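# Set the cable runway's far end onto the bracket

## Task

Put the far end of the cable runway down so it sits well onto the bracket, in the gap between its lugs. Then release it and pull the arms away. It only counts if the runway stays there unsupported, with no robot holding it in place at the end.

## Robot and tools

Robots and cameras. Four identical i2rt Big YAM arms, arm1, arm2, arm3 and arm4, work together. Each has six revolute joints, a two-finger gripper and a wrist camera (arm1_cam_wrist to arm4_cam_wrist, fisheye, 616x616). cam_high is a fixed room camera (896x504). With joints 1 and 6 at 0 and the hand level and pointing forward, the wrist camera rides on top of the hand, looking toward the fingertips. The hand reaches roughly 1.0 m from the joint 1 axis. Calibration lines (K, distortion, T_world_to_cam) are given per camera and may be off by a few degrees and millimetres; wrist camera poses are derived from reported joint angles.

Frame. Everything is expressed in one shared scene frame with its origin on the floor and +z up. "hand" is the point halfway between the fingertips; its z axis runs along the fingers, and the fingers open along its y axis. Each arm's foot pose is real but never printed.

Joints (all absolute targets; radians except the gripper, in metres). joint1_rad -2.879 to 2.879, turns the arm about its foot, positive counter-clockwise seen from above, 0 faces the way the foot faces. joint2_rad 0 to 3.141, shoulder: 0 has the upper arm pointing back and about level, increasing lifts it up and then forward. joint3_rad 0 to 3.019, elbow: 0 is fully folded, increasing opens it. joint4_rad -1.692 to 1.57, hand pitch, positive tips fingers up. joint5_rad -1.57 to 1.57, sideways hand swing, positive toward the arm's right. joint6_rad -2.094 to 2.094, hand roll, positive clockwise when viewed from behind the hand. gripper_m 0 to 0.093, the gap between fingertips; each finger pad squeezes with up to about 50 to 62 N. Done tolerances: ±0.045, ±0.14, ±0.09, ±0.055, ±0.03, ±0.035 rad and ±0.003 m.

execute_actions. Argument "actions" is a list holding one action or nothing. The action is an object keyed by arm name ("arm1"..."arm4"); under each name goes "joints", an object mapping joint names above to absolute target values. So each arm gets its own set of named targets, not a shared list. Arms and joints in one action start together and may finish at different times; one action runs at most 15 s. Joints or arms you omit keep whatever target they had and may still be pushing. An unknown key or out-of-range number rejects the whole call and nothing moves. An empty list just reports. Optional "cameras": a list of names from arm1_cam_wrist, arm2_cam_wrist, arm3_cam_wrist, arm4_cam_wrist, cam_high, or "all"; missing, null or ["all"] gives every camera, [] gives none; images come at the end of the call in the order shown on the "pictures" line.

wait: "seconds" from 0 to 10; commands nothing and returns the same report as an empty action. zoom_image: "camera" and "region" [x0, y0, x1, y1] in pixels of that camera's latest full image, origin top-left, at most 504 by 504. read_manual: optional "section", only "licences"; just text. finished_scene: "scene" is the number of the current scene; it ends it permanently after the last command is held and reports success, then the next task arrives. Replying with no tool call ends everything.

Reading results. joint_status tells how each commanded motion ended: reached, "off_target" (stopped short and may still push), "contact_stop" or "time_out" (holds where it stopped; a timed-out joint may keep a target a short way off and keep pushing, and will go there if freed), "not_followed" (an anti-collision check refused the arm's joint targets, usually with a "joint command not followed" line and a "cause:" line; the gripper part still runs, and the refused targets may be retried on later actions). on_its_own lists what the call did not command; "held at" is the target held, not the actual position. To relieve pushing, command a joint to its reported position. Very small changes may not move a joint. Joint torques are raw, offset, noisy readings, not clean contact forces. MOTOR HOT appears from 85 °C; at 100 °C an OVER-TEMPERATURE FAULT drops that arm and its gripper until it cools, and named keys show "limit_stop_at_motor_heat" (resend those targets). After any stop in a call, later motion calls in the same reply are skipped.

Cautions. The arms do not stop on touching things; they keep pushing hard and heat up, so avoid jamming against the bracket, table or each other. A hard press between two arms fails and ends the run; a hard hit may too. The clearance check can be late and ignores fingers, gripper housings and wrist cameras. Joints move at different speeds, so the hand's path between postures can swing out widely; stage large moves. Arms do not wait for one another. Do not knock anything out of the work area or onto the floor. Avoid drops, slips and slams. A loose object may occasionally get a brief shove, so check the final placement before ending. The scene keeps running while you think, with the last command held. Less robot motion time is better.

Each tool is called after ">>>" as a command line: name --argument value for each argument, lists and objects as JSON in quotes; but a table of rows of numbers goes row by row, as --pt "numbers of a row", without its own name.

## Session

>>> execute_actions --actions '[]'

Scene clock: 0.00 s.
Joint torques (N m, as the arm reports them, + toward a larger angle): no reading
arm1.joint_positions: joint1_rad=+0.084 joint2_rad=+0.516 joint3_rad=+1.393 joint4_rad=-1.536 joint5_rad=+0.219 joint6_rad=+0.349 gripper_m=+0.095
arm1.joint_status: not commanded
arm1.hand: x=-0.9522 y=-0.3243 z=+1.3701 quat_wxyz=(-0.338, +0.453, -0.769, -0.298) (m; scene frame)
arm2.joint_positions: joint1_rad=+0.336 joint2_rad=+0.497 joint3_rad=+1.443 joint4_rad=-1.248 joint5_rad=+0.034 joint6_rad=+0.468 gripper_m=+0.094
arm2.joint_status: not commanded
arm2.hand: x=-0.2604 y=+0.3481 z=+1.4283 quat_wxyz=(-0.541, -0.627, -0.503, +0.249) (m; scene frame)
arm3.joint_positions: joint1_rad=-0.094 joint2_rad=+0.624 joint3_rad=+1.403 joint4_rad=-1.536 joint5_rad=-0.067 joint6_rad=+0.291 gripper_m=+0.095
arm3.joint_status: not commanded
arm3.hand: x=+0.5960 y=-0.3357 z=+1.3497 quat_wxyz=(-0.204, +0.579, -0.713, -0.339) (m; scene frame)
arm4.joint_positions: joint1_rad=+0.475 joint2_rad=+0.571 joint3_rad=+1.422 joint4_rad=-1.465 joint5_rad=+0.287 joint6_rad=-0.443 gripper_m=+0.094
arm4.joint_status: not commanded
arm4.hand: x=+1.2763 y=+0.3158 z=+1.3375 quat_wxyz=(-0.259, -0.308, -0.825, +0.397) (m; scene frame)
pictures: arm1_cam_wrist, arm2_cam_wrist, arm3_cam_wrist, arm4_cam_wrist, cam_high
camera_calibration (this result's frames):
arm1_cam_wrist: T_world_to_cam=[[0.896615, -0.417593, -0.147298, 0.920977], [-0.442807, -0.846766, -0.294804, -0.284187], [-0.00161864, 0.32955, -0.944137, 1.51896], [0, 0, 0, 1]] pos_world=[-0.949144, -0.356621, 1.48599]
arm2_cam_wrist: T_world_to_cam=[[-0.898821, -0.0862929, -0.429738, 0.406283], [0.174447, 0.829008, -0.531332, 0.521021], [0.402107, -0.552539, -0.730076, 1.46661], [0, 0, 0, 1]] pos_world=[-0.315451, 0.41349, 1.52217]
arm3_cam_wrist: T_world_to_cam=[[0.964602, -0.0990103, -0.244418, -0.276271], [-0.141173, -0.976726, -0.161482, -0.0223643], [-0.222741, 0.190271, -0.956129, 1.60725], [0, 0, 0, 1]] pos_world=[0.621335, -0.355011, 1.4656]
arm4_cam_wrist: T_world_to_cam=[[-0.709387, -0.506179, 0.490461, 0.410126], [-0.663668, 0.714008, -0.223018, 0.927207], [-0.237306, -0.483709, -0.842444, 1.70415], [0, 0, 0, 1]] pos_world=[1.3107, 0.369876, 1.44128]
Images, in order (width x height): arm1_cam_wrist 616x616, arm2_cam_wrist 616x616, arm3_cam_wrist 616x616, arm4_cam_wrist 616x616, cam_high 896x504.

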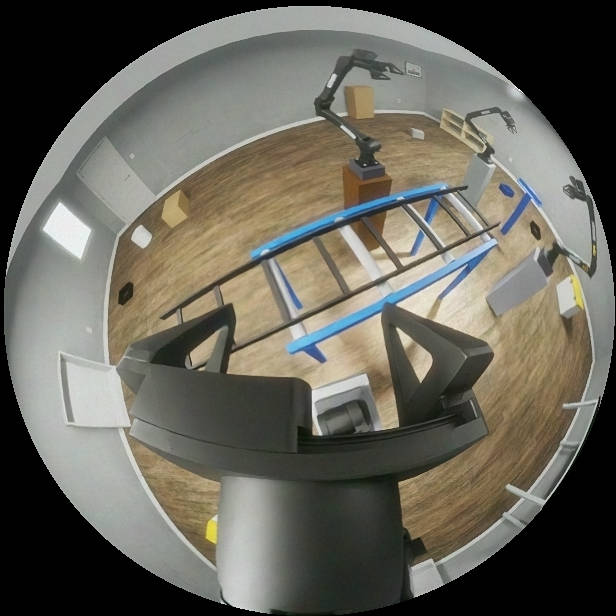

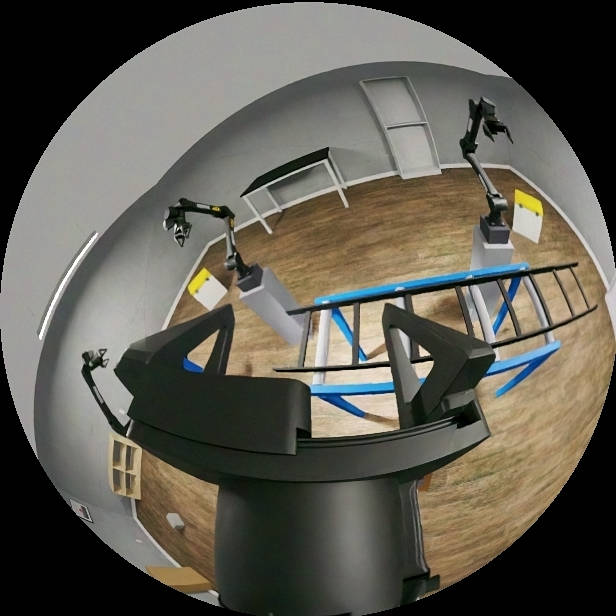

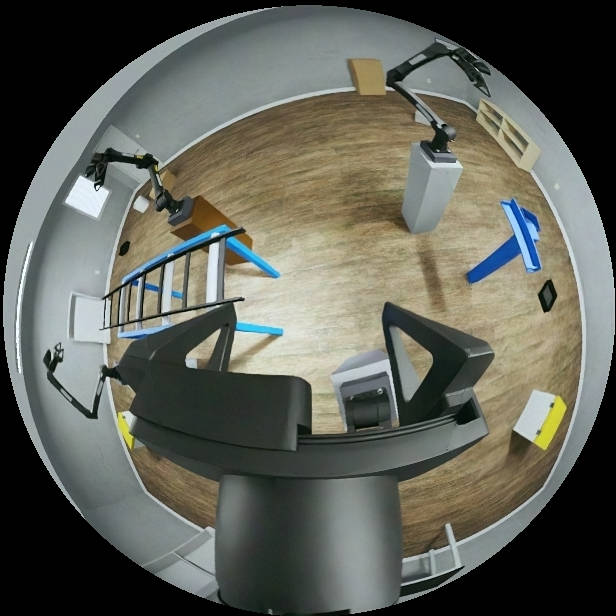

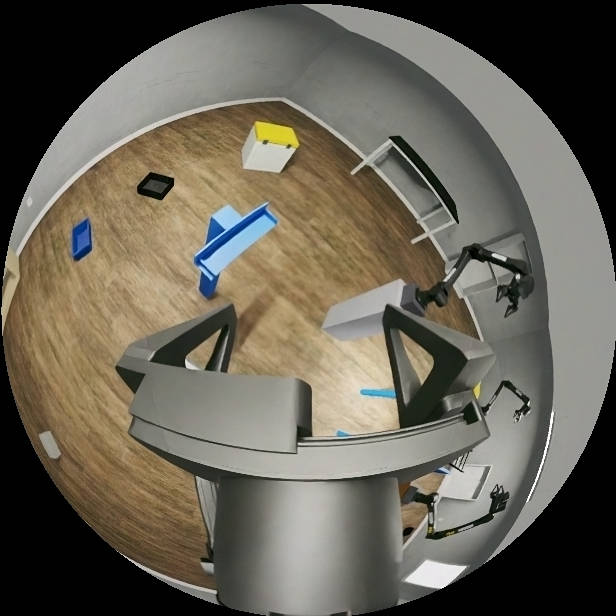

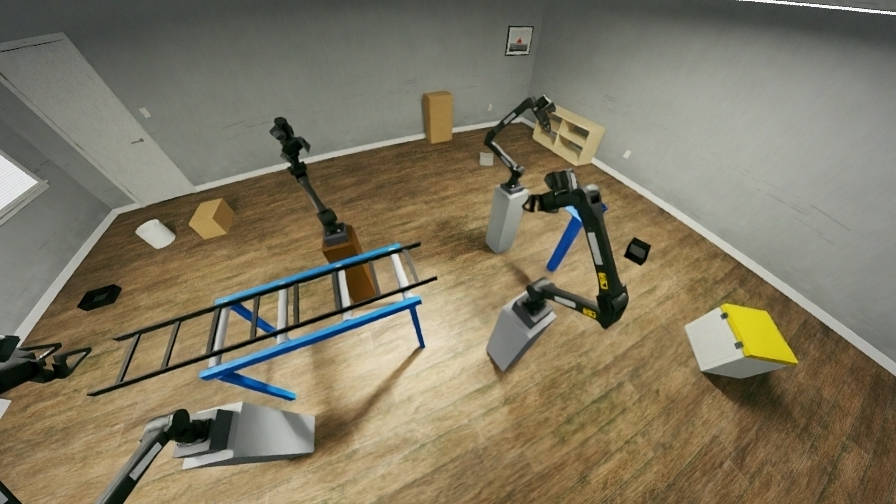

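>>> execute_actions --actions '[{"arm3":{"joints":{"joint1_rad":0.63,"joint2_rad":2.30,"joint3_rad":2.232,"joint4_rad":-1.48,"joint5_rad":0,"joint6_rad":0.775}},"arm4":{"joints":{"joint1_rad":0.295,"joint2_rad":1.756,"joint3_rad":1.705,"joint4_rad":-1.52,"joint5_rad":0,"joint6_rad":0.386}}}]' --cameras '["arm3_cam_wrist","arm4_cam_wrist"]'

>>> zoom_image --camera "arm4_cam_wrist" --region '[150, 90, 390, 330]'

Scene clock: 7.40 s.
Joint torques (N m, as the arm reports them, + toward a larger angle): arm1=[-2.34  4.69 10.46  1.38  0.15 -0.07] | arm2=[-1.51  4.07  8.03  2.22 -0.01 -0.06] | arm3=[ -0.58 -27.58  12.71   0.36   0.14   0.15] | arm4=[ -2.02 -18.15  10.29   0.09   0.     0.06]
arm1.joint_positions: joint1_rad=+0.084 joint2_rad=+0.516 joint3_rad=+1.393 joint4_rad=-1.536 joint5_rad=+0.219 joint6_rad=+0.349 gripper_m=+0.095
arm1.joint_status: not commanded
arm1.hand: x=-0.9522 y=-0.3243 z=+1.3701 quat_wxyz=(-0.338, +0.453, -0.769, -0.298) (m; scene frame)
arm2.joint_positions: joint1_rad=+0.336 joint2_rad=+0.497 joint3_rad=+1.443 joint4_rad=-1.248 joint5_rad=+0.034 joint6_rad=+0.468 gripper_m=+0.094
arm2.joint_status: not commanded
arm2.hand: x=-0.2604 y=+0.3481 z=+1.4283 quat_wxyz=(-0.541, -0.627, -0.503, +0.249) (m; scene frame)
arm3.joint_positions: joint1_rad=+0.631 joint2_rad=+2.302 joint3_rad=+2.208 joint4_rad=-1.483 joint5_rad=+0.000 joint6_rad=+0.764 gripper_m=+0.095
arm3.joint_status: all done
arm3.hand: x=+0.1261 y=-0.0380 z=+0.9255 quat_wxyz=(-0.001, +0.712, -0.702, +0.005) (m; scene frame)
arm4.joint_positions: joint1_rad=+0.306 joint2_rad=+1.759 joint3_rad=+1.680 joint4_rad=-1.513 joint5_rad=+0.002 joint6_rad=+0.374 gripper_m=+0.094
arm4.joint_status: all done
arm4.hand: x=+1.4243 y=+0.0058 z=+1.0098 quat_wxyz=(+0.009, -0.700, -0.715, -0.004) (m; scene frame)
pictures: arm3_cam_wrist, arm4_cam_wrist
camera_calibration (this result's frames):
arm3_cam_wrist: T_world_to_cam=[[0.9998, 0.0172786, 0.0100304, -0.132727], [0.00819284, -0.812471, 0.582944, -0.567957], [0.0182219, -0.582746, -0.81245, 0.847649], [0, 0, 0, 1]] pos_world=[0.121908, 0.0348084, 1.02109]
arm4_cam_wrist: T_world_to_cam=[[-0.999675, -0.0245101, -0.00696578, 1.43181], [-0.0238529, 0.804017, 0.594128, -0.563234], [-0.00896155, 0.594101, -0.804341, 0.943362], [0, 0, 0, 1]] pos_world=[1.42636, -0.0725088, 1.10339]
Images, in order (width x height): arm3_cam_wrist 616x616, arm4_cam_wrist 616x616.

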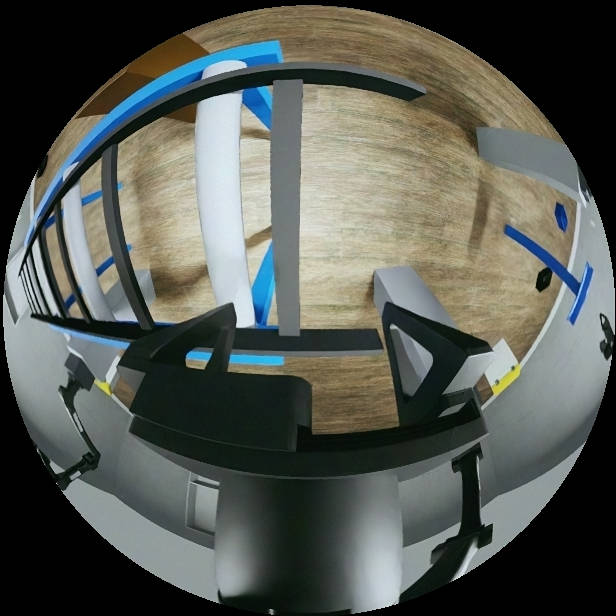

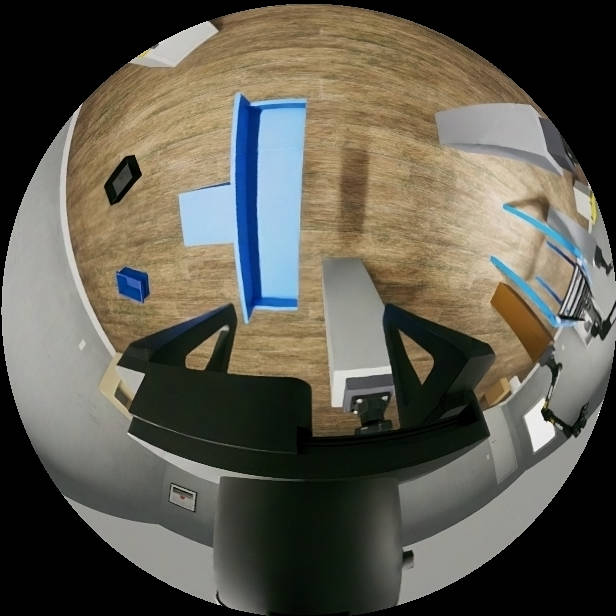

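Region (150, 90, 390, 330) of arm4_cam_wrist's 616x616 image, scaled by 2.100, with more detail than that image has.

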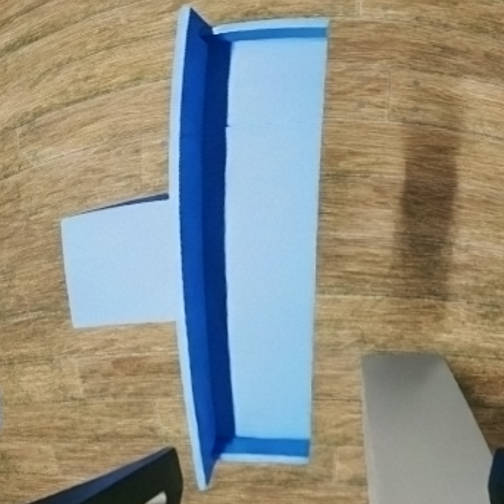

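>>> execute_actions --actions '[{"arm3":{"joints":{"joint1_rad":0.668,"joint2_rad":2.40,"joint3_rad":2.232,"joint4_rad":-1.39,"joint6_rad":0.815,"gripper_m":0.052}},"arm4":{"joints":{"joint1_rad":-0.885,"joint6_rad":-0.785}}}]' --cameras '["arm3_cam_wrist"]'

Scene clock: 24.80 s.
Joint torques (N m, as the arm reports them, + toward a larger angle): arm1=[-2.25  4.64 10.46  1.34  0.15 -0.07] | arm2=[-1.56  4.04  8.03  2.21 -0.01 -0.06] | arm3=[  0.29 -24.93  12.73   0.84   0.14   0.14] | arm4=[ -0.8  -18.52  10.27   0.1   -0.07  -0.17]
arm1.joint_positions: joint1_rad=+0.084 joint2_rad=+0.516 joint3_rad=+1.393 joint4_rad=-1.536 joint5_rad=+0.219 joint6_rad=+0.349 gripper_m=+0.095
arm1.joint_status: not commanded
arm1.hand: x=-0.9522 y=-0.3243 z=+1.3701 quat_wxyz=(-0.338, +0.453, -0.769, -0.298) (m; scene frame)
arm2.joint_positions: joint1_rad=+0.336 joint2_rad=+0.497 joint3_rad=+1.443 joint4_rad=-1.248 joint5_rad=+0.034 joint6_rad=+0.468 gripper_m=+0.094
arm2.joint_status: not commanded
arm2.hand: x=-0.2604 y=+0.3481 z=+1.4283 quat_wxyz=(-0.541, -0.627, -0.503, +0.249) (m; scene frame)
arm3.joint_positions: joint1_rad=+0.660 joint2_rad=+2.367 joint3_rad=+2.208 joint4_rad=-1.405 joint5_rad=+0.000 joint6_rad=+0.803 gripper_m=+0.052
arm3.joint_status: all done
arm3.hand: x=+0.1013 y=-0.0424 z=+0.8804 quat_wxyz=(-0.001, +0.708, -0.706, -0.001) (m; scene frame)
arm4.joint_positions: joint1_rad=-0.888 joint2_rad=+1.759 joint3_rad=+1.680 joint4_rad=-1.513 joint5_rad=+0.002 joint6_rad=-0.772 gripper_m=+0.094
arm4.joint_status: all done
arm4.hand: x=+0.8350 y=+0.1276 z=+1.0076 quat_wxyz=(-0.001, -0.717, -0.697, -0.012) (m; scene frame)
pictures: arm3_cam_wrist
camera_calibration (this result's frames):
arm3_cam_wrist: T_world_to_cam=[[0.999978, 0.00657802, 0.00120066, -0.100151], [0.00468772, -0.817689, 0.575642, -0.538464], [0.00476835, -0.575623, -0.817701, 0.815175], [0, 0, 0, 1]] pos_world=[0.0987862, 0.0295962, 0.976652]
Images, in order (width x height): arm3_cam_wrist 616x616.

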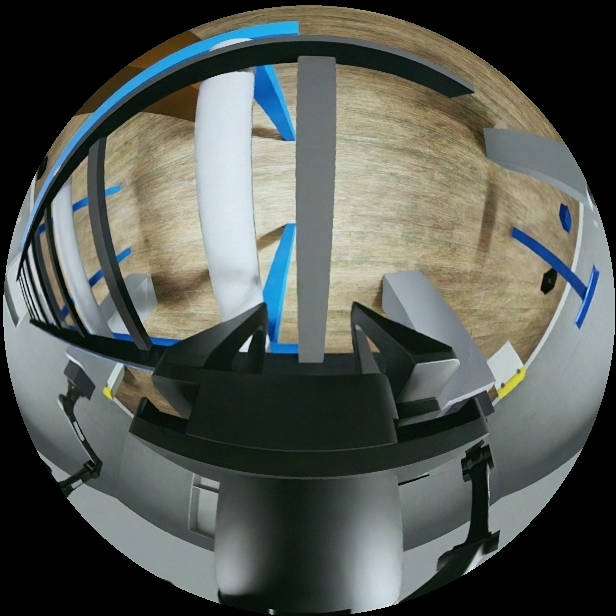

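>>> execute_actions --actions '[{"arm3":{"joints":{"joint2_rad":2.48,"joint3_rad":2.14,"joint4_rad":-1.262}}}]' --cameras '["arm3_cam_wrist"]'

Scene clock: 31.03 s.
Joint torques (N m, as the arm reports them, + toward a larger angle): arm1=[-2.19  4.54 10.54  1.37  0.15 -0.08] | arm2=[-1.55  4.12  8.03  2.21 -0.01 -0.06] | arm3=[  0.28 -26.41  10.58   0.73   0.14   0.15] | arm4=[ -0.83 -18.5   10.32   0.06  -0.06  -0.19]
arm1.joint_positions: joint1_rad=+0.084 joint2_rad=+0.516 joint3_rad=+1.393 joint4_rad=-1.536 joint5_rad=+0.219 joint6_rad=+0.349 gripper_m=+0.095
arm1.joint_status: not commanded
arm1.hand: x=-0.9522 y=-0.3243 z=+1.3701 quat_wxyz=(-0.338, +0.453, -0.769, -0.298) (m; scene frame)
arm2.joint_positions: joint1_rad=+0.336 joint2_rad=+0.497 joint3_rad=+1.443 joint4_rad=-1.248 joint5_rad=+0.034 joint6_rad=+0.468 gripper_m=+0.094
arm2.joint_status: not commanded
arm2.hand: x=-0.2604 y=+0.3481 z=+1.4283 quat_wxyz=(-0.541, -0.627, -0.503, +0.249) (m; scene frame)
arm3.joint_positions: joint1_rad=+0.660 joint2_rad=+2.459 joint3_rad=+2.132 joint4_rad=-1.276 joint5_rad=+0.000 joint6_rad=+0.803 gripper_m=+0.052
arm3.joint_status: all done
arm3.hand: x=+0.1062 y=-0.0467 z=+0.7886 quat_wxyz=(-0.001, +0.708, -0.706, +0.018) (m; scene frame)
arm4.joint_positions: joint1_rad=-0.888 joint2_rad=+1.759 joint3_rad=+1.680 joint4_rad=-1.513 joint5_rad=+0.002 joint6_rad=-0.773 gripper_m=+0.094
arm4.joint_status: not commanded
arm4.hand: x=+0.8350 y=+0.1276 z=+1.0076 quat_wxyz=(-0.001, -0.716, -0.698, -0.012) (m; scene frame)
pictures: arm3_cam_wrist
camera_calibration (this result's frames):
arm3_cam_wrist: T_world_to_cam=[[0.999576, 0.00687499, 0.0282864, -0.126172], [-0.0113677, -0.802368, 0.596721, -0.503378], [0.0267986, -0.59679, -0.80195, 0.721786], [0, 0, 0, 1]] pos_world=[0.101053, 0.0277277, 0.882781]
Images, in order (width x height): arm3_cam_wrist 616x616.

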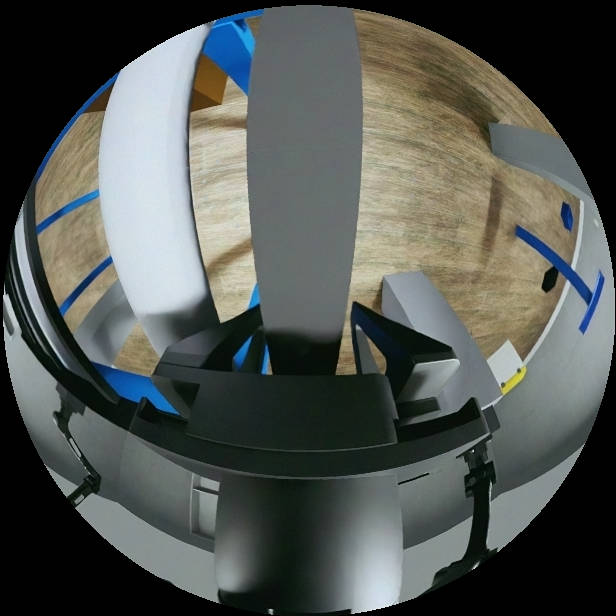

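>>> execute_actions --actions '[{"arm3":{"joints":{"gripper_m":0}}}]' --cameras '[]'

>>> execute_actions --actions '[{"arm3":{"joints":{"joint1_rad":0.536,"joint2_rad":2.205,"joint3_rad":1.69,"joint4_rad":-1.03,"joint6_rad":0.681}}}]' --cameras '[]'

Scene clock: 44.00 s.
Joint torques (N m, as the arm reports them, + toward a larger angle): arm1=[-2.12  4.56 10.48  1.32  0.15 -0.07] | arm2=[-1.52  4.14  8.02  2.21 -0.02 -0.06] | arm3=[  0.19 -26.57  10.58   0.49   0.27   0.07] | arm4=[ -0.95 -18.45  10.28   0.11  -0.07  -0.19]
arm1.joint_positions: joint1_rad=+0.084 joint2_rad=+0.516 joint3_rad=+1.393 joint4_rad=-1.536 joint5_rad=+0.219 joint6_rad=+0.349 gripper_m=+0.095
arm1.joint_status: not commanded
arm1.hand: x=-0.9522 y=-0.3243 z=+1.3701 quat_wxyz=(-0.338, +0.453, -0.769, -0.298) (m; scene frame)
arm2.joint_positions: joint1_rad=+0.336 joint2_rad=+0.497 joint3_rad=+1.443 joint4_rad=-1.248 joint5_rad=+0.034 joint6_rad=+0.468 gripper_m=+0.094
arm2.joint_status: not commanded
arm2.hand: x=-0.2604 y=+0.3481 z=+1.4283 quat_wxyz=(-0.541, -0.627, -0.503, +0.249) (m; scene frame)
arm3.joint_positions: joint1_rad=+0.661 joint2_rad=+2.459 joint3_rad=+2.132 joint4_rad=-1.269 joint5_rad=-0.003 joint6_rad=+0.813 gripper_m=+0.022
arm3.joint_status: gripper_m off_target (ended at +0.022, target +0.000)
arm3.hand: x=+0.1041 y=-0.0466 z=+0.7885 quat_wxyz=(+0.000, +0.705, -0.709, +0.015) (m; scene frame)
arm4.joint_positions: joint1_rad=-0.888 joint2_rad=+1.759 joint3_rad=+1.680 joint4_rad=-1.513 joint5_rad=+0.002 joint6_rad=-0.773 gripper_m=+0.094
arm4.joint_status: not commanded
arm4.hand: x=+0.8350 y=+0.1276 z=+1.0076 quat_wxyz=(-0.001, -0.716, -0.698, -0.012) (m; scene frame)
pictures: none
No camera images: the call's "cameras" was empty. Leave "cameras" out to get every camera's image.

Scene clock: 45.50 s.
Joint torques (N m, as the arm reports them, + toward a larger angle): arm1=[-1.98  4.49 10.45  1.37  0.16 -0.08] | arm2=[-1.53  4.01  8.02  2.21 -0.01 -0.06] | arm3=[  1.29 -25.34  11.89   0.38   0.12   0.14] | arm4=[ -1.11 -18.34  10.29   0.13  -0.06  -0.2 ]
arm1.joint_positions: joint1_rad=+0.084 joint2_rad=+0.516 joint3_rad=+1.393 joint4_rad=-1.536 joint5_rad=+0.219 joint6_rad=+0.349 gripper_m=+0.095
arm1.joint_status: not commanded
arm1.hand: x=-0.9522 y=-0.3243 z=+1.3701 quat_wxyz=(-0.338, +0.453, -0.769, -0.298) (m; scene frame)
arm2.joint_positions: joint1_rad=+0.336 joint2_rad=+0.497 joint3_rad=+1.443 joint4_rad=-1.248 joint5_rad=+0.034 joint6_rad=+0.468 gripper_m=+0.094
arm2.joint_status: not commanded
arm2.hand: x=-0.2604 y=+0.3481 z=+1.4283 quat_wxyz=(-0.541, -0.627, -0.503, +0.249) (m; scene frame)
arm3.joint_positions: joint1_rad=+0.515 joint2_rad=+2.215 joint3_rad=+1.656 joint4_rad=-1.034 joint5_rad=+0.000 joint6_rad=+0.670 gripper_m=+0.022
arm3.joint_status: all done
arm3.hand: x=+0.2388 y=-0.0490 z=+0.7848 quat_wxyz=(+0.000, +0.704, -0.710, +0.013) (m; scene frame)
arm4.joint_positions: joint1_rad=-0.888 joint2_rad=+1.759 joint3_rad=+1.680 joint4_rad=-1.513 joint5_rad=+0.002 joint6_rad=-0.773 gripper_m=+0.094
arm4.joint_status: not commanded
arm4.hand: x=+0.8350 y=+0.1276 z=+1.0076 quat_wxyz=(-0.001, -0.716, -0.698, -0.012) (m; scene frame)
pictures: none
No camera images: the call's "cameras" was empty. Leave "cameras" out to get every camera's image.

>>> execute_actions --actions '[{"arm3":{"joints":{"joint1_rad":0.373,"joint2_rad":2.065,"joint3_rad":1.41,"joint4_rad":-0.905,"joint6_rad":0.525}}}]' --cameras '[]'

>>> execute_actions --actions '[{"arm3":{"joints":{"joint1_rad":0.175,"joint2_rad":1.968,"joint3_rad":1.23,"joint4_rad":-0.826,"joint6_rad":0.325}}}]' --cameras '["cam_high"]'

Scene clock: 53.60 s.
Joint torques (N m, as the arm reports them, + toward a larger angle): arm1=[-2.15  4.64 10.49  1.36  0.16 -0.07] | arm2=[-1.62  4.08  8.02  2.22 -0.01 -0.06] | arm3=[  1.73 -22.06  10.49   0.24   0.02   0.22] | arm4=[ -0.86 -18.34  10.35   0.05  -0.05  -0.19]
arm1.joint_positions: joint1_rad=+0.084 joint2_rad=+0.516 joint3_rad=+1.393 joint4_rad=-1.536 joint5_rad=+0.219 joint6_rad=+0.349 gripper_m=+0.095
arm1.joint_status: not commanded
arm1.hand: x=-0.9522 y=-0.3243 z=+1.3701 quat_wxyz=(-0.338, +0.453, -0.769, -0.298) (m; scene frame)
arm2.joint_positions: joint1_rad=+0.336 joint2_rad=+0.497 joint3_rad=+1.443 joint4_rad=-1.248 joint5_rad=+0.034 joint6_rad=+0.468 gripper_m=+0.094
arm2.joint_status: not commanded
arm2.hand: x=-0.2604 y=+0.3481 z=+1.4283 quat_wxyz=(-0.541, -0.627, -0.503, +0.249) (m; scene frame)
arm3.joint_positions: joint1_rad=+0.347 joint2_rad=+2.073 joint3_rad=+1.382 joint4_rad=-0.904 joint5_rad=+0.002 joint6_rad=+0.505 gripper_m=+0.022
arm3.joint_status: all done
arm3.hand: x=+0.3597 y=-0.0533 z=+0.7821 quat_wxyz=(+0.001, +0.703, -0.711, +0.014) (m; scene frame)
arm4.joint_positions: joint1_rad=-0.888 joint2_rad=+1.759 joint3_rad=+1.680 joint4_rad=-1.513 joint5_rad=+0.002 joint6_rad=-0.773 gripper_m=+0.094
arm4.joint_status: not commanded
arm4.hand: x=+0.8350 y=+0.1276 z=+1.0076 quat_wxyz=(-0.001, -0.716, -0.698, -0.012) (m; scene frame)
pictures: none
No camera images: the call's "cameras" was empty. Leave "cameras" out to get every camera's image.

Scene clock: 55.20 s.
Joint torques (N m, as the arm reports them, + toward a larger angle): arm1=[-2.23  4.51 10.5   1.37  0.16 -0.07] | arm2=[-1.56  4.09  8.02  2.21 -0.01 -0.06] | arm3=[  1.57 -20.52   9.12  -0.03  -0.1    0.17] | arm4=[ -1.   -18.34  10.26   0.09  -0.06  -0.2 ]
arm1.joint_positions: joint1_rad=+0.084 joint2_rad=+0.516 joint3_rad=+1.393 joint4_rad=-1.536 joint5_rad=+0.219 joint6_rad=+0.349 gripper_m=+0.095
arm1.joint_status: not commanded
arm1.hand: x=-0.9522 y=-0.3243 z=+1.3701 quat_wxyz=(-0.338, +0.453, -0.769, -0.298) (m; scene frame)
arm2.joint_positions: joint1_rad=+0.336 joint2_rad=+0.497 joint3_rad=+1.443 joint4_rad=-1.248 joint5_rad=+0.034 joint6_rad=+0.468 gripper_m=+0.094
arm2.joint_status: not commanded
arm2.hand: x=-0.2604 y=+0.3481 z=+1.4283 quat_wxyz=(-0.541, -0.627, -0.503, +0.249) (m; scene frame)
arm3.joint_positions: joint1_rad=+0.150 joint2_rad=+1.983 joint3_rad=+1.211 joint4_rad=-0.817 joint5_rad=+0.004 joint6_rad=+0.309 gripper_m=+0.022
arm3.joint_status: all done
arm3.hand: x=+0.4741 y=-0.0567 z=+0.7802 quat_wxyz=(+0.001, +0.702, -0.712, +0.011) (m; scene frame)
arm4.joint_positions: joint1_rad=-0.888 joint2_rad=+1.759 joint3_rad=+1.680 joint4_rad=-1.513 joint5_rad=+0.002 joint6_rad=-0.773 gripper_m=+0.094
arm4.joint_status: not commanded
arm4.hand: x=+0.8350 y=+0.1276 z=+1.0076 quat_wxyz=(-0.001, -0.716, -0.698, -0.012) (m; scene frame)
pictures: cam_high
Images, in order (width x height): cam_high 896x504.

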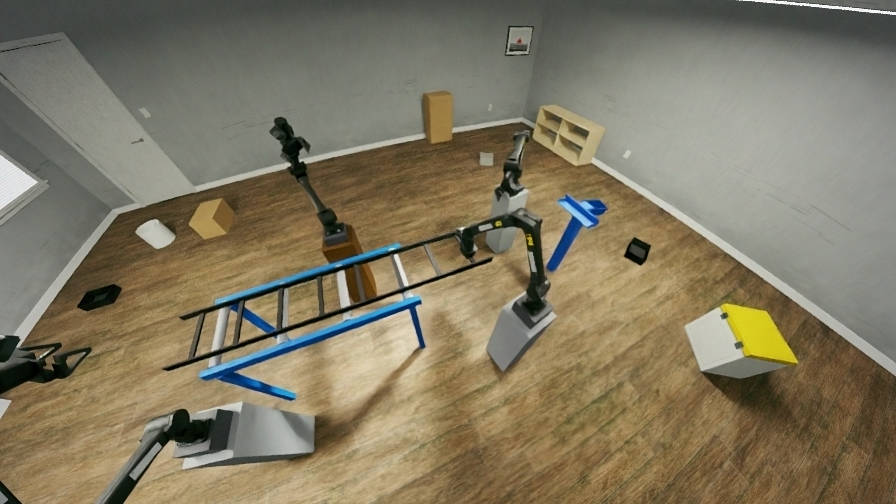

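>>> execute_actions --actions '[{"arm3":{"joints":{"gripper_m":0.093,"joint1_rad":0.16}}}]' --cameras '[]'

>>> execute_actions --actions '[{"arm3":{"joints":{"joint2_rad":1.95,"joint3_rad":1.505,"joint4_rad":-0.95}}}]' --cameras '[]'

>>> execute_actions --actions '[{"arm3":{"joints":{"joint1_rad":0.568,"joint6_rad":0.73,"joint2_rad":2.0}},"arm4":{"joints":{"joint2_rad":2.33,"joint3_rad":2.385,"joint4_rad":-1.58}}}]' --cameras '["arm3_cam_wrist"]'

Scene clock: 65.67 s.
Joint torques (N m, as the arm reports them, + toward a larger angle): arm1=[-2.13  4.76 10.47  1.36  0.17 -0.07] | arm2=[-1.62  4.12  8.02  2.23 -0.01 -0.06] | arm3=[  0.7  -20.8    8.9    0.03  -0.07   0.14] | arm4=[ -0.74 -18.45  10.28  -0.01  -0.06  -0.2 ]
arm1.joint_positions: joint1_rad=+0.084 joint2_rad=+0.516 joint3_rad=+1.393 joint4_rad=-1.536 joint5_rad=+0.219 joint6_rad=+0.349 gripper_m=+0.095
arm1.joint_status: not commanded
arm1.hand: x=-0.9522 y=-0.3243 z=+1.3701 quat_wxyz=(-0.338, +0.453, -0.769, -0.298) (m; scene frame)
arm2.joint_positions: joint1_rad=+0.336 joint2_rad=+0.497 joint3_rad=+1.443 joint4_rad=-1.248 joint5_rad=+0.034 joint6_rad=+0.468 gripper_m=+0.094
arm2.joint_status: not commanded
arm2.hand: x=-0.2604 y=+0.3481 z=+1.4283 quat_wxyz=(-0.541, -0.627, -0.503, +0.249) (m; scene frame)
arm3.joint_positions: joint1_rad=+0.150 joint2_rad=+1.982 joint3_rad=+1.211 joint4_rad=-0.817 joint5_rad=+0.004 joint6_rad=+0.313 gripper_m=+0.093
arm3.joint_status: all done
arm3.hand: x=+0.4739 y=-0.0567 z=+0.7804 quat_wxyz=(+0.001, +0.701, -0.713, +0.011) (m; scene frame)
arm4.joint_positions: joint1_rad=-0.888 joint2_rad=+1.759 joint3_rad=+1.680 joint4_rad=-1.513 joint5_rad=+0.002 joint6_rad=-0.773 gripper_m=+0.094
arm4.joint_status: not commanded
arm4.hand: x=+0.8350 y=+0.1276 z=+1.0076 quat_wxyz=(-0.001, -0.716, -0.698, -0.012) (m; scene frame)
pictures: none
No camera images: the call's "cameras" was empty. Leave "cameras" out to get every camera's image.

Scene clock: 66.80 s.
Joint torques (N m, as the arm reports them, + toward a larger angle): arm1=[-2.21  4.41 10.55  1.36  0.16 -0.07] | arm2=[-1.56  4.06  8.02  2.19 -0.01 -0.06] | arm3=[  0.45 -21.41  11.75   0.06  -0.07   0.14] | arm4=[ -1.06 -18.39  10.26   0.08  -0.08  -0.2 ]
arm1.joint_positions: joint1_rad=+0.084 joint2_rad=+0.516 joint3_rad=+1.393 joint4_rad=-1.536 joint5_rad=+0.219 joint6_rad=+0.349 gripper_m=+0.095
arm1.joint_status: not commanded
arm1.hand: x=-0.9522 y=-0.3243 z=+1.3701 quat_wxyz=(-0.338, +0.453, -0.769, -0.298) (m; scene frame)
arm2.joint_positions: joint1_rad=+0.336 joint2_rad=+0.497 joint3_rad=+1.443 joint4_rad=-1.248 joint5_rad=+0.034 joint6_rad=+0.468 gripper_m=+0.094
arm2.joint_status: not commanded
arm2.hand: x=-0.2604 y=+0.3481 z=+1.4283 quat_wxyz=(-0.541, -0.627, -0.503, +0.249) (m; scene frame)
arm3.joint_positions: joint1_rad=+0.150 joint2_rad=+1.946 joint3_rad=+1.483 joint4_rad=-0.936 joint5_rad=+0.004 joint6_rad=+0.314 gripper_m=+0.093
arm3.joint_status: all done
arm3.hand: x=+0.4435 y=+0.0415 z=+0.8870 quat_wxyz=(-0.043, +0.698, -0.711, -0.073) (m; scene frame)
arm4.joint_positions: joint1_rad=-0.888 joint2_rad=+1.759 joint3_rad=+1.680 joint4_rad=-1.513 joint5_rad=+0.002 joint6_rad=-0.773 gripper_m=+0.094
arm4.joint_status: not commanded
arm4.hand: x=+0.8350 y=+0.1276 z=+1.0076 quat_wxyz=(-0.001, -0.716, -0.698, -0.012) (m; scene frame)
pictures: none
No camera images: the call's "cameras" was empty. Leave "cameras" out to get every camera's image.

Scene clock: 68.43 s.
Joint torques (N m, as the arm reports them, + toward a larger angle): arm1=[-2.13  4.52 10.49  1.4   0.16 -0.07] | arm2=[-1.59  4.    8.01  2.2  -0.01 -0.06] | arm3=[ -0.73 -18.07  11.52   0.02   0.18   0.15] | arm4=[ -0.81 -26.85  11.59   0.25  -0.07  -0.19]
arm1.joint_positions: joint1_rad=+0.084 joint2_rad=+0.516 joint3_rad=+1.393 joint4_rad=-1.536 joint5_rad=+0.219 joint6_rad=+0.349 gripper_m=+0.095
arm1.joint_status: not commanded
arm1.hand: x=-0.9522 y=-0.3243 z=+1.3701 quat_wxyz=(-0.338, +0.453, -0.769, -0.298) (m; scene frame)
arm2.joint_positions: joint1_rad=+0.336 joint2_rad=+0.497 joint3_rad=+1.443 joint4_rad=-1.248 joint5_rad=+0.034 joint6_rad=+0.468 gripper_m=+0.094
arm2.joint_status: not commanded
arm2.hand: x=-0.2604 y=+0.3481 z=+1.4283 quat_wxyz=(-0.541, -0.627, -0.503, +0.249) (m; scene frame)
arm3.joint_positions: joint1_rad=+0.571 joint2_rad=+1.963 joint3_rad=+1.483 joint4_rad=-0.936 joint5_rad=-0.001 joint6_rad=+0.718 gripper_m=+0.093
arm3.joint_status: all done
arm3.hand: x=+0.2218 y=-0.0830 z=+0.8760 quat_wxyz=(-0.006, +0.705, -0.705, -0.075) (m; scene frame)
arm4.joint_positions: joint1_rad=-0.888 joint2_rad=+2.328 joint3_rad=+2.344 joint4_rad=-1.575 joint5_rad=+0.002 joint6_rad=-0.774 gripper_m=+0.094
arm4.joint_status: all done
arm4.hand: x=+0.7056 y=+0.0015 z=+0.9122 quat_wxyz=(-0.001, -0.716, -0.698, +0.004) (m; scene frame)
pictures: arm3_cam_wrist
camera_calibration (this result's frames):
arm3_cam_wrist: T_world_to_cam=[[0.995308, 0.00778473, -0.0964475, -0.133699], [0.0531853, -0.876698, 0.478093, -0.499908], [-0.0808335, -0.480979, -0.872998, 0.862921], [0, 0, 0, 1]] pos_world=[0.229412, -0.0221808, 0.979436]
Images, in order (width x height): arm3_cam_wrist 616x616.

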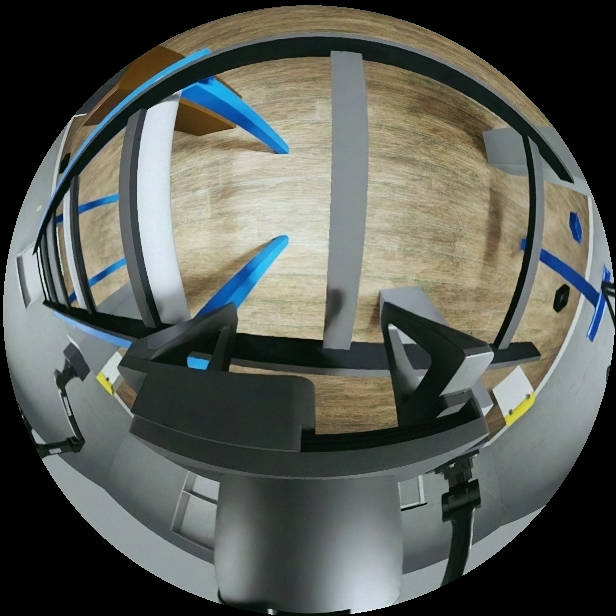

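>>> execute_actions --actions '[{"arm3":{"joints":{"joint1_rad":0.545,"joint2_rad":2.138}}}]' --cameras '["arm3_cam_wrist"]'

Scene clock: 75.40 s.
Joint torques (N m, as the arm reports them, + toward a larger angle): arm1=[-2.22  4.49 10.53  1.36  0.16 -0.07] | arm2=[-1.58  4.09  8.03  2.21 -0.01 -0.06] | arm3=[ -1.25 -21.78  10.13  -0.19   0.18   0.14] | arm4=[ -0.96 -26.93  11.55   0.23  -0.06  -0.19]
arm1.joint_positions: joint1_rad=+0.084 joint2_rad=+0.516 joint3_rad=+1.393 joint4_rad=-1.536 joint5_rad=+0.219 joint6_rad=+0.349 gripper_m=+0.095
arm1.joint_status: not commanded
arm1.hand: x=-0.9522 y=-0.3243 z=+1.3701 quat_wxyz=(-0.338, +0.453, -0.769, -0.298) (m; scene frame)
arm2.joint_positions: joint1_rad=+0.336 joint2_rad=+0.497 joint3_rad=+1.443 joint4_rad=-1.248 joint5_rad=+0.034 joint6_rad=+0.468 gripper_m=+0.094
arm2.joint_status: not commanded
arm2.hand: x=-0.2604 y=+0.3481 z=+1.4283 quat_wxyz=(-0.541, -0.627, -0.503, +0.249) (m; scene frame)
arm3.joint_positions: joint1_rad=+0.558 joint2_rad=+2.132 joint3_rad=+1.484 joint4_rad=-0.938 joint5_rad=-0.001 joint6_rad=+0.719 gripper_m=+0.093
arm3.joint_status: all done
arm3.hand: x=+0.2442 y=-0.0968 z=+0.7793 quat_wxyz=(+0.000, +0.702, -0.712, +0.010) (m; scene frame)
arm4.joint_positions: joint1_rad=-0.888 joint2_rad=+2.328 joint3_rad=+2.344 joint4_rad=-1.575 joint5_rad=+0.002 joint6_rad=-0.774 gripper_m=+0.094
arm4.joint_status: not commanded
arm4.hand: x=+0.7056 y=+0.0015 z=+0.9122 quat_wxyz=(-0.001, -0.716, -0.698, +0.004) (m; scene frame)
pictures: arm3_cam_wrist
camera_calibration (this result's frames):
arm3_cam_wrist: T_world_to_cam=[[0.999817, -0.0112705, 0.0154859, -0.255414], [-0.0182348, -0.807474, 0.589621, -0.529764], [0.00585908, -0.589795, -0.807531, 0.690893], [0, 0, 0, 1]] pos_world=[0.24166, -0.0231636, 0.874233]
Images, in order (width x height): arm3_cam_wrist 616x616.

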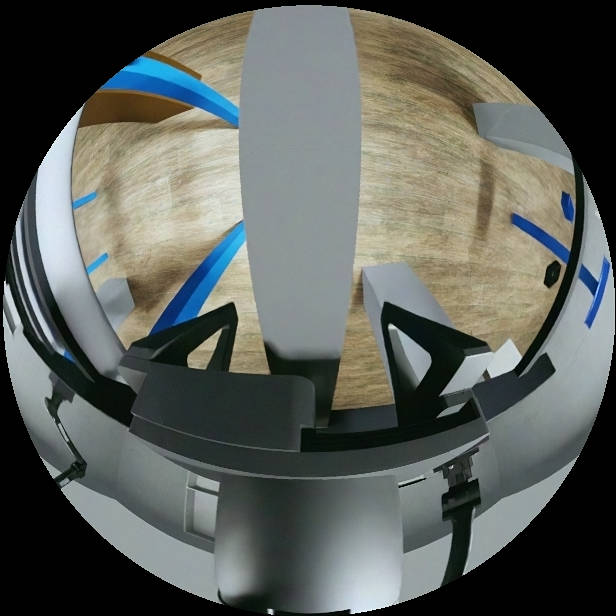

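>>> execute_actions --actions '[{"arm3":{"joints":{"joint2_rad":2.095,"gripper_m":0.04}}}]' --cameras '[]'

>>> execute_actions --actions '[{"arm3":{"joints":{"gripper_m":0}}}]' --cameras '[]'

Scene clock: 83.00 s.
Joint torques (N m, as the arm reports them, + toward a larger angle): arm1=[-2.21  4.46 10.51  1.29  0.15 -0.07] | arm2=[-1.53  4.14  8.01  2.2  -0.01 -0.06] | arm3=[ -1.28 -24.87  10.39  -0.15   0.18   0.14] | arm4=[ -0.96 -26.96  11.5    0.25  -0.07  -0.18]
arm1.joint_positions: joint1_rad=+0.084 joint2_rad=+0.516 joint3_rad=+1.393 joint4_rad=-1.536 joint5_rad=+0.219 joint6_rad=+0.349 gripper_m=+0.095
arm1.joint_status: not commanded
arm1.hand: x=-0.9522 y=-0.3243 z=+1.3701 quat_wxyz=(-0.338, +0.453, -0.769, -0.298) (m; scene frame)
arm2.joint_positions: joint1_rad=+0.336 joint2_rad=+0.497 joint3_rad=+1.443 joint4_rad=-1.248 joint5_rad=+0.034 joint6_rad=+0.468 gripper_m=+0.094
arm2.joint_status: not commanded
arm2.hand: x=-0.2604 y=+0.3481 z=+1.4283 quat_wxyz=(-0.541, -0.627, -0.503, +0.249) (m; scene frame)
arm3.joint_positions: joint1_rad=+0.558 joint2_rad=+2.112 joint3_rad=+1.484 joint4_rad=-0.938 joint5_rad=-0.001 joint6_rad=+0.719 gripper_m=+0.040
arm3.joint_status: all done
arm3.hand: x=+0.2418 y=-0.0940 z=+0.7906 quat_wxyz=(-0.001, +0.702, -0.712, +0.000) (m; scene frame)
arm4.joint_positions: joint1_rad=-0.888 joint2_rad=+2.328 joint3_rad=+2.344 joint4_rad=-1.575 joint5_rad=+0.002 joint6_rad=-0.774 gripper_m=+0.094
arm4.joint_status: not commanded
arm4.hand: x=+0.7056 y=+0.0015 z=+0.9122 quat_wxyz=(-0.001, -0.716, -0.698, +0.004) (m; scene frame)
pictures: none
No camera images: the call's "cameras" was empty. Leave "cameras" out to get every camera's image.

Scene clock: 83.57 s.
Joint torques (N m, as the arm reports them, + toward a larger angle): arm1=[-2.21  4.43 10.46  1.3   0.16 -0.06] | arm2=[-1.52  4.09  8.03  2.21 -0.01 -0.06] | arm3=[ -1.29 -24.02  10.38  -0.13   0.13   0.14] | arm4=[ -0.72 -26.86  11.56   0.25  -0.08  -0.18]
arm1.joint_positions: joint1_rad=+0.084 joint2_rad=+0.516 joint3_rad=+1.393 joint4_rad=-1.536 joint5_rad=+0.219 joint6_rad=+0.349 gripper_m=+0.095
arm1.joint_status: not commanded
arm1.hand: x=-0.9522 y=-0.3243 z=+1.3701 quat_wxyz=(-0.338, +0.453, -0.769, -0.298) (m; scene frame)
arm2.joint_positions: joint1_rad=+0.336 joint2_rad=+0.497 joint3_rad=+1.443 joint4_rad=-1.248 joint5_rad=+0.034 joint6_rad=+0.468 gripper_m=+0.094
arm2.joint_status: not commanded
arm2.hand: x=-0.2604 y=+0.3481 z=+1.4283 quat_wxyz=(-0.541, -0.627, -0.503, +0.249) (m; scene frame)
arm3.joint_positions: joint1_rad=+0.558 joint2_rad=+2.112 joint3_rad=+1.484 joint4_rad=-0.939 joint5_rad=+0.000 joint6_rad=+0.719 gripper_m=+0.023
arm3.joint_status: gripper_m off_target (ended at +0.023, target +0.000)
arm3.hand: x=+0.2420 y=-0.0940 z=+0.7906 quat_wxyz=(-0.001, +0.702, -0.712, +0.001) (m; scene frame)
arm4.joint_positions: joint1_rad=-0.888 joint2_rad=+2.328 joint3_rad=+2.344 joint4_rad=-1.575 joint5_rad=+0.002 joint6_rad=-0.774 gripper_m=+0.094
arm4.joint_status: not commanded
arm4.hand: x=+0.7056 y=+0.0015 z=+0.9122 quat_wxyz=(-0.001, -0.716, -0.698, +0.004) (m; scene frame)
pictures: none
No camera images: the call's "cameras" was empty. Leave "cameras" out to get every camera's image.

>>> execute_actions --actions '[{"arm3":{"joints":{"joint1_rad":0.401,"joint2_rad":1.97,"joint3_rad":1.25,"joint4_rad":-0.83,"joint6_rad":0.56}}}]' --cameras '[]'

>>> execute_actions --actions '[{"arm3":{"joints":{"joint1_rad":0.198,"joint2_rad":1.87,"joint3_rad":1.09,"joint4_rad":-0.755,"joint6_rad":0.357}}}]' --cameras '["arm4_cam_wrist"]'

Scene clock: 98.50 s.
Joint torques (N m, as the arm reports them, + toward a larger angle): arm1=[-2.23  4.46 10.53  1.37  0.15 -0.09] | arm2=[-1.56  4.09  8.03  2.21 -0.01 -0.06] | arm3=[  1.62 -19.62   9.9    0.15  -0.23   0.24] | arm4=[ -1.06 -26.92  11.6    0.21  -0.07  -0.19]
arm1.joint_positions: joint1_rad=+0.084 joint2_rad=+0.516 joint3_rad=+1.393 joint4_rad=-1.536 joint5_rad=+0.219 joint6_rad=+0.349 gripper_m=+0.095
arm1.joint_status: not commanded
arm1.hand: x=-0.9522 y=-0.3243 z=+1.3701 quat_wxyz=(-0.338, +0.453, -0.769, -0.298) (m; scene frame)
arm2.joint_positions: joint1_rad=+0.336 joint2_rad=+0.497 joint3_rad=+1.443 joint4_rad=-1.248 joint5_rad=+0.034 joint6_rad=+0.468 gripper_m=+0.094
arm2.joint_status: not commanded
arm2.hand: x=-0.2604 y=+0.3481 z=+1.4283 quat_wxyz=(-0.541, -0.627, -0.503, +0.249) (m; scene frame)
arm3.joint_positions: joint1_rad=+0.376 joint2_rad=+1.973 joint3_rad=+1.224 joint4_rad=-0.826 joint5_rad=+0.008 joint6_rad=+0.538 gripper_m=+0.023
arm3.joint_status: all done
arm3.hand: x=+0.3666 y=-0.0959 z=+0.7881 quat_wxyz=(-0.005, +0.702, -0.712, +0.005) (m; scene frame)
arm4.joint_positions: joint1_rad=-0.888 joint2_rad=+2.328 joint3_rad=+2.344 joint4_rad=-1.575 joint5_rad=+0.002 joint6_rad=-0.774 gripper_m=+0.094
arm4.joint_status: not commanded
arm4.hand: x=+0.7056 y=+0.0015 z=+0.9122 quat_wxyz=(-0.001, -0.716, -0.698, +0.004) (m; scene frame)
pictures: none
No camera images: the call's "cameras" was empty. Leave "cameras" out to get every camera's image.

Scene clock: 100.03 s.
Joint torques (N m, as the arm reports them, + toward a larger angle): arm1=[-2.08  4.43 10.48  1.37  0.16 -0.07] | arm2=[-1.49  4.12  8.03  2.21 -0.01 -0.06] | arm3=[  1.2  -18.9    9.03  -0.08  -0.15   0.19] | arm4=[ -0.86 -26.84  11.56   0.25  -0.08  -0.19]
arm1.joint_positions: joint1_rad=+0.084 joint2_rad=+0.516 joint3_rad=+1.393 joint4_rad=-1.536 joint5_rad=+0.219 joint6_rad=+0.349 gripper_m=+0.095
arm1.joint_status: not commanded
arm1.hand: x=-0.9522 y=-0.3243 z=+1.3701 quat_wxyz=(-0.338, +0.453, -0.769, -0.298) (m; scene frame)
arm2.joint_positions: joint1_rad=+0.336 joint2_rad=+0.497 joint3_rad=+1.443 joint4_rad=-1.248 joint5_rad=+0.034 joint6_rad=+0.468 gripper_m=+0.094
arm2.joint_status: not commanded
arm2.hand: x=-0.2604 y=+0.3481 z=+1.4283 quat_wxyz=(-0.541, -0.627, -0.503, +0.249) (m; scene frame)
arm3.joint_positions: joint1_rad=+0.178 joint2_rad=+1.887 joint3_rad=+1.069 joint4_rad=-0.744 joint5_rad=+0.006 joint6_rad=+0.340 gripper_m=+0.023
arm3.joint_status: all done
arm3.hand: x=+0.4725 y=-0.0968 z=+0.7866 quat_wxyz=(-0.005, +0.702, -0.712, +0.000) (m; scene frame)
arm4.joint_positions: joint1_rad=-0.888 joint2_rad=+2.328 joint3_rad=+2.344 joint4_rad=-1.575 joint5_rad=+0.002 joint6_rad=-0.774 gripper_m=+0.094
arm4.joint_status: not commanded
arm4.hand: x=+0.7056 y=+0.0015 z=+0.9122 quat_wxyz=(-0.001, -0.716, -0.698, +0.004) (m; scene frame)
pictures: arm4_cam_wrist
camera_calibration (this result's frames):
arm4_cam_wrist: T_world_to_cam=[[-0.999726, 0.0222338, -0.00730093, 0.712863], [0.0140288, 0.819106, 0.57347, -0.526806], [0.0187307, 0.573211, -0.819194, 0.854956], [0, 0, 0, 1]] pos_world=[0.704045, -0.0744093, 1.00769]
Images, in order (width x height): arm4_cam_wrist 616x616.

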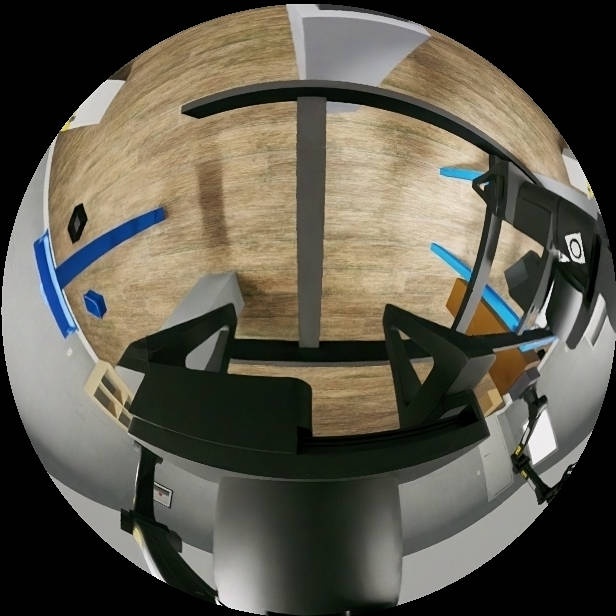

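>>> execute_actions --actions '[{"arm4":{"joints":{"joint1_rad":-0.868,"joint2_rad":2.465,"joint3_rad":2.245,"joint4_rad":-1.345}},"arm3":{"joints":{"joint1_rad":0.18,"joint6_rad":0.342}}}]' --cameras '["arm4_cam_wrist"]'

Scene clock: 110.67 s.
Joint torques (N m, as the arm reports them, + toward a larger angle): arm1=[-2.23  4.65 10.46  1.38  0.15 -0.08] | arm2=[-1.52  4.1   8.02  2.22 -0.01 -0.06] | arm3=[ -0.17 -18.93   9.03  -0.09  -0.14   0.07] | arm4=[ -0.14 -28.48   9.56   0.72  -0.04  -0.19]
arm1.joint_positions: joint1_rad=+0.084 joint2_rad=+0.516 joint3_rad=+1.393 joint4_rad=-1.536 joint5_rad=+0.219 joint6_rad=+0.349 gripper_m=+0.095
arm1.joint_status: not commanded
arm1.hand: x=-0.9522 y=-0.3243 z=+1.3701 quat_wxyz=(-0.338, +0.453, -0.769, -0.298) (m; scene frame)
arm2.joint_positions: joint1_rad=+0.336 joint2_rad=+0.497 joint3_rad=+1.443 joint4_rad=-1.248 joint5_rad=+0.034 joint6_rad=+0.468 gripper_m=+0.094
arm2.joint_status: not commanded
arm2.hand: x=-0.2604 y=+0.3481 z=+1.4283 quat_wxyz=(-0.541, -0.627, -0.503, +0.249) (m; scene frame)
arm3.joint_positions: joint1_rad=+0.178 joint2_rad=+1.887 joint3_rad=+1.069 joint4_rad=-0.744 joint5_rad=+0.006 joint6_rad=+0.340 gripper_m=+0.023
arm3.joint_status: all done
arm3.hand: x=+0.4725 y=-0.0967 z=+0.7866 quat_wxyz=(-0.006, +0.702, -0.712, -0.001) (m; scene frame)
arm4.joint_positions: joint1_rad=-0.882 joint2_rad=+2.470 joint3_rad=+2.227 joint4_rad=-1.356 joint5_rad=+0.001 joint6_rad=-0.774 gripper_m=+0.094
arm4.joint_status: all done
arm4.hand: x=+0.7036 y=-0.0077 z=+0.7683 quat_wxyz=(-0.001, -0.714, -0.700, -0.016) (m; scene frame)
pictures: arm4_cam_wrist
camera_calibration (this result's frames):
arm4_cam_wrist: T_world_to_cam=[[-0.999238, 0.0158574, -0.0356684, 0.731438], [-0.00851298, 0.803242, 0.595592, -0.437995], [0.0380949, 0.595442, -0.802495, 0.716111], [0, 0, 0, 1]] pos_world=[0.699872, -0.0861855, 0.861631]
Images, in order (width x height): arm4_cam_wrist 616x616.

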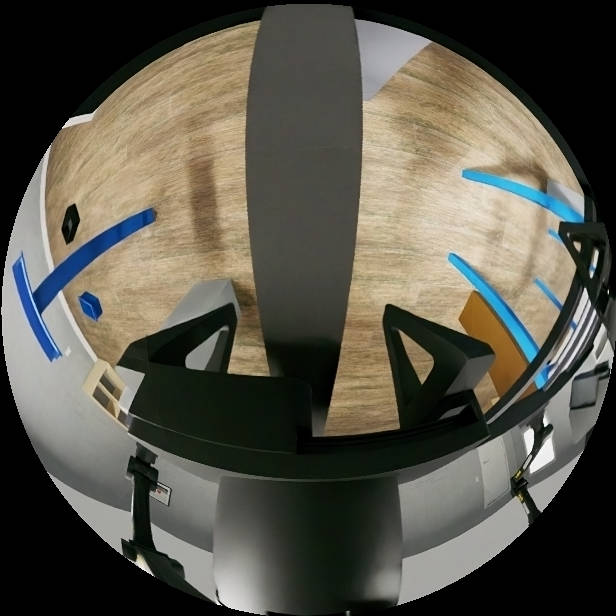

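>>> execute_actions --actions '[{"arm4":{"joints":{"joint1_rad":-0.848,"joint3_rad":2.30,"joint6_rad":-0.735,"gripper_m":0.055}}}]' --cameras '["arm4_cam_wrist"]'

Scene clock: 116.73 s.
Joint torques (N m, as the arm reports them, + toward a larger angle): arm1=[-2.02  4.6  10.49  1.37  0.15 -0.08] | arm2=[-1.56  4.14  8.02  2.21 -0.01 -0.06] | arm3=[ -0.21 -18.88   9.01  -0.1   -0.15   0.07] | arm4=[ -0.91 -28.34  11.36   0.78  -0.04   0.07]
arm1.joint_positions: joint1_rad=+0.084 joint2_rad=+0.516 joint3_rad=+1.393 joint4_rad=-1.536 joint5_rad=+0.219 joint6_rad=+0.349 gripper_m=+0.095
arm1.joint_status: not commanded
arm1.hand: x=-0.9522 y=-0.3243 z=+1.3701 quat_wxyz=(-0.338, +0.453, -0.769, -0.298) (m; scene frame)
arm2.joint_positions: joint1_rad=+0.336 joint2_rad=+0.497 joint3_rad=+1.443 joint4_rad=-1.248 joint5_rad=+0.034 joint6_rad=+0.468 gripper_m=+0.094
arm2.joint_status: not commanded
arm2.hand: x=-0.2604 y=+0.3481 z=+1.4283 quat_wxyz=(-0.541, -0.627, -0.503, +0.249) (m; scene frame)
arm3.joint_positions: joint1_rad=+0.178 joint2_rad=+1.887 joint3_rad=+1.069 joint4_rad=-0.744 joint5_rad=+0.006 joint6_rad=+0.340 gripper_m=+0.023
arm3.joint_status: not commanded
arm3.hand: x=+0.4725 y=-0.0967 z=+0.7866 quat_wxyz=(-0.006, +0.702, -0.712, -0.001) (m; scene frame)
arm4.joint_positions: joint1_rad=-0.856 joint2_rad=+2.469 joint3_rad=+2.259 joint4_rad=-1.355 joint5_rad=+0.001 joint6_rad=-0.748 gripper_m=+0.055
arm4.joint_status: all done
arm4.hand: x=+0.7094 y=-0.0288 z=+0.7808 quat_wxyz=(-0.001, -0.714, -0.700, +0.001) (m; scene frame)
pictures: arm4_cam_wrist
camera_calibration (this result's frames):
arm4_cam_wrist: T_world_to_cam=[[-0.999795, 0.0161459, -0.0122094, 0.720055], [0.00615596, 0.817105, 0.576456, -0.423561], [0.0192838, 0.576263, -0.817037, 0.762615], [0, 0, 0, 1]] pos_world=[0.707809, -0.104999, 0.87604]
Images, in order (width x height): arm4_cam_wrist 616x616.

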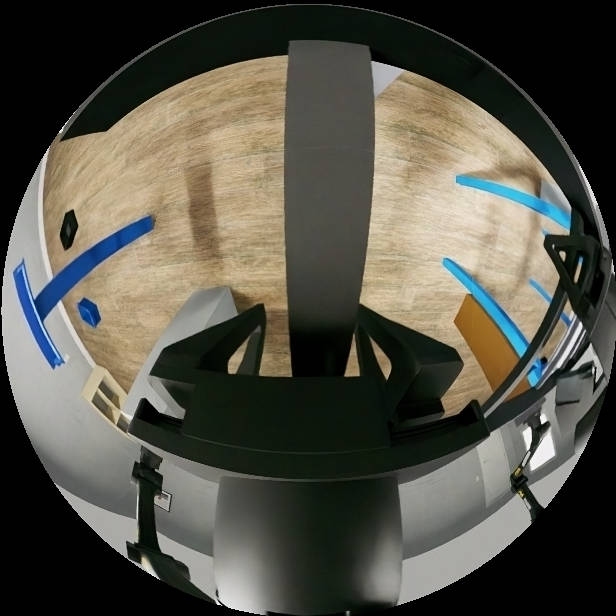

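>>> execute_actions --actions '[{"arm4":{"joints":{"gripper_m":0,"joint1_rad":-0.865}}}]' --cameras '[]'

Scene clock: 123.03 s.
Joint torques (N m, as the arm reports them, + toward a larger angle): arm1=[-2.2   4.63 10.54  1.37  0.16 -0.07] | arm2=[-1.61  4.06  8.02  2.21 -0.01 -0.06] | arm3=[ -0.15 -18.89   9.02  -0.07  -0.18   0.07] | arm4=[ -1.56 -28.72  11.1    0.4   -0.11  -0.01]
arm1.joint_positions: joint1_rad=+0.084 joint2_rad=+0.516 joint3_rad=+1.393 joint4_rad=-1.536 joint5_rad=+0.219 joint6_rad=+0.349 gripper_m=+0.095
arm1.joint_status: not commanded
arm1.hand: x=-0.9522 y=-0.3243 z=+1.3701 quat_wxyz=(-0.338, +0.453, -0.769, -0.298) (m; scene frame)
arm2.joint_positions: joint1_rad=+0.336 joint2_rad=+0.497 joint3_rad=+1.443 joint4_rad=-1.248 joint5_rad=+0.034 joint6_rad=+0.468 gripper_m=+0.094
arm2.joint_status: not commanded
arm2.hand: x=-0.2604 y=+0.3481 z=+1.4283 quat_wxyz=(-0.541, -0.627, -0.503, +0.249) (m; scene frame)
arm3.joint_positions: joint1_rad=+0.178 joint2_rad=+1.887 joint3_rad=+1.069 joint4_rad=-0.744 joint5_rad=+0.006 joint6_rad=+0.340 gripper_m=+0.023
arm3.joint_status: not commanded
arm3.hand: x=+0.4729 y=-0.0966 z=+0.7866 quat_wxyz=(-0.006, +0.702, -0.713, +0.000) (m; scene frame)
arm4.joint_positions: joint1_rad=-0.859 joint2_rad=+2.469 joint3_rad=+2.261 joint4_rad=-1.344 joint5_rad=+0.003 joint6_rad=-0.740 gripper_m=+0.023
arm4.joint_status: gripper_m off_target (ended at +0.023, target +0.000); the others done
arm4.hand: x=+0.7050 y=-0.0294 z=+0.7818 quat_wxyz=(+0.000, -0.718, -0.696, +0.008) (m; scene frame)
pictures: none
No camera images: the call's "cameras" was empty. Leave "cameras" out to get every camera's image.


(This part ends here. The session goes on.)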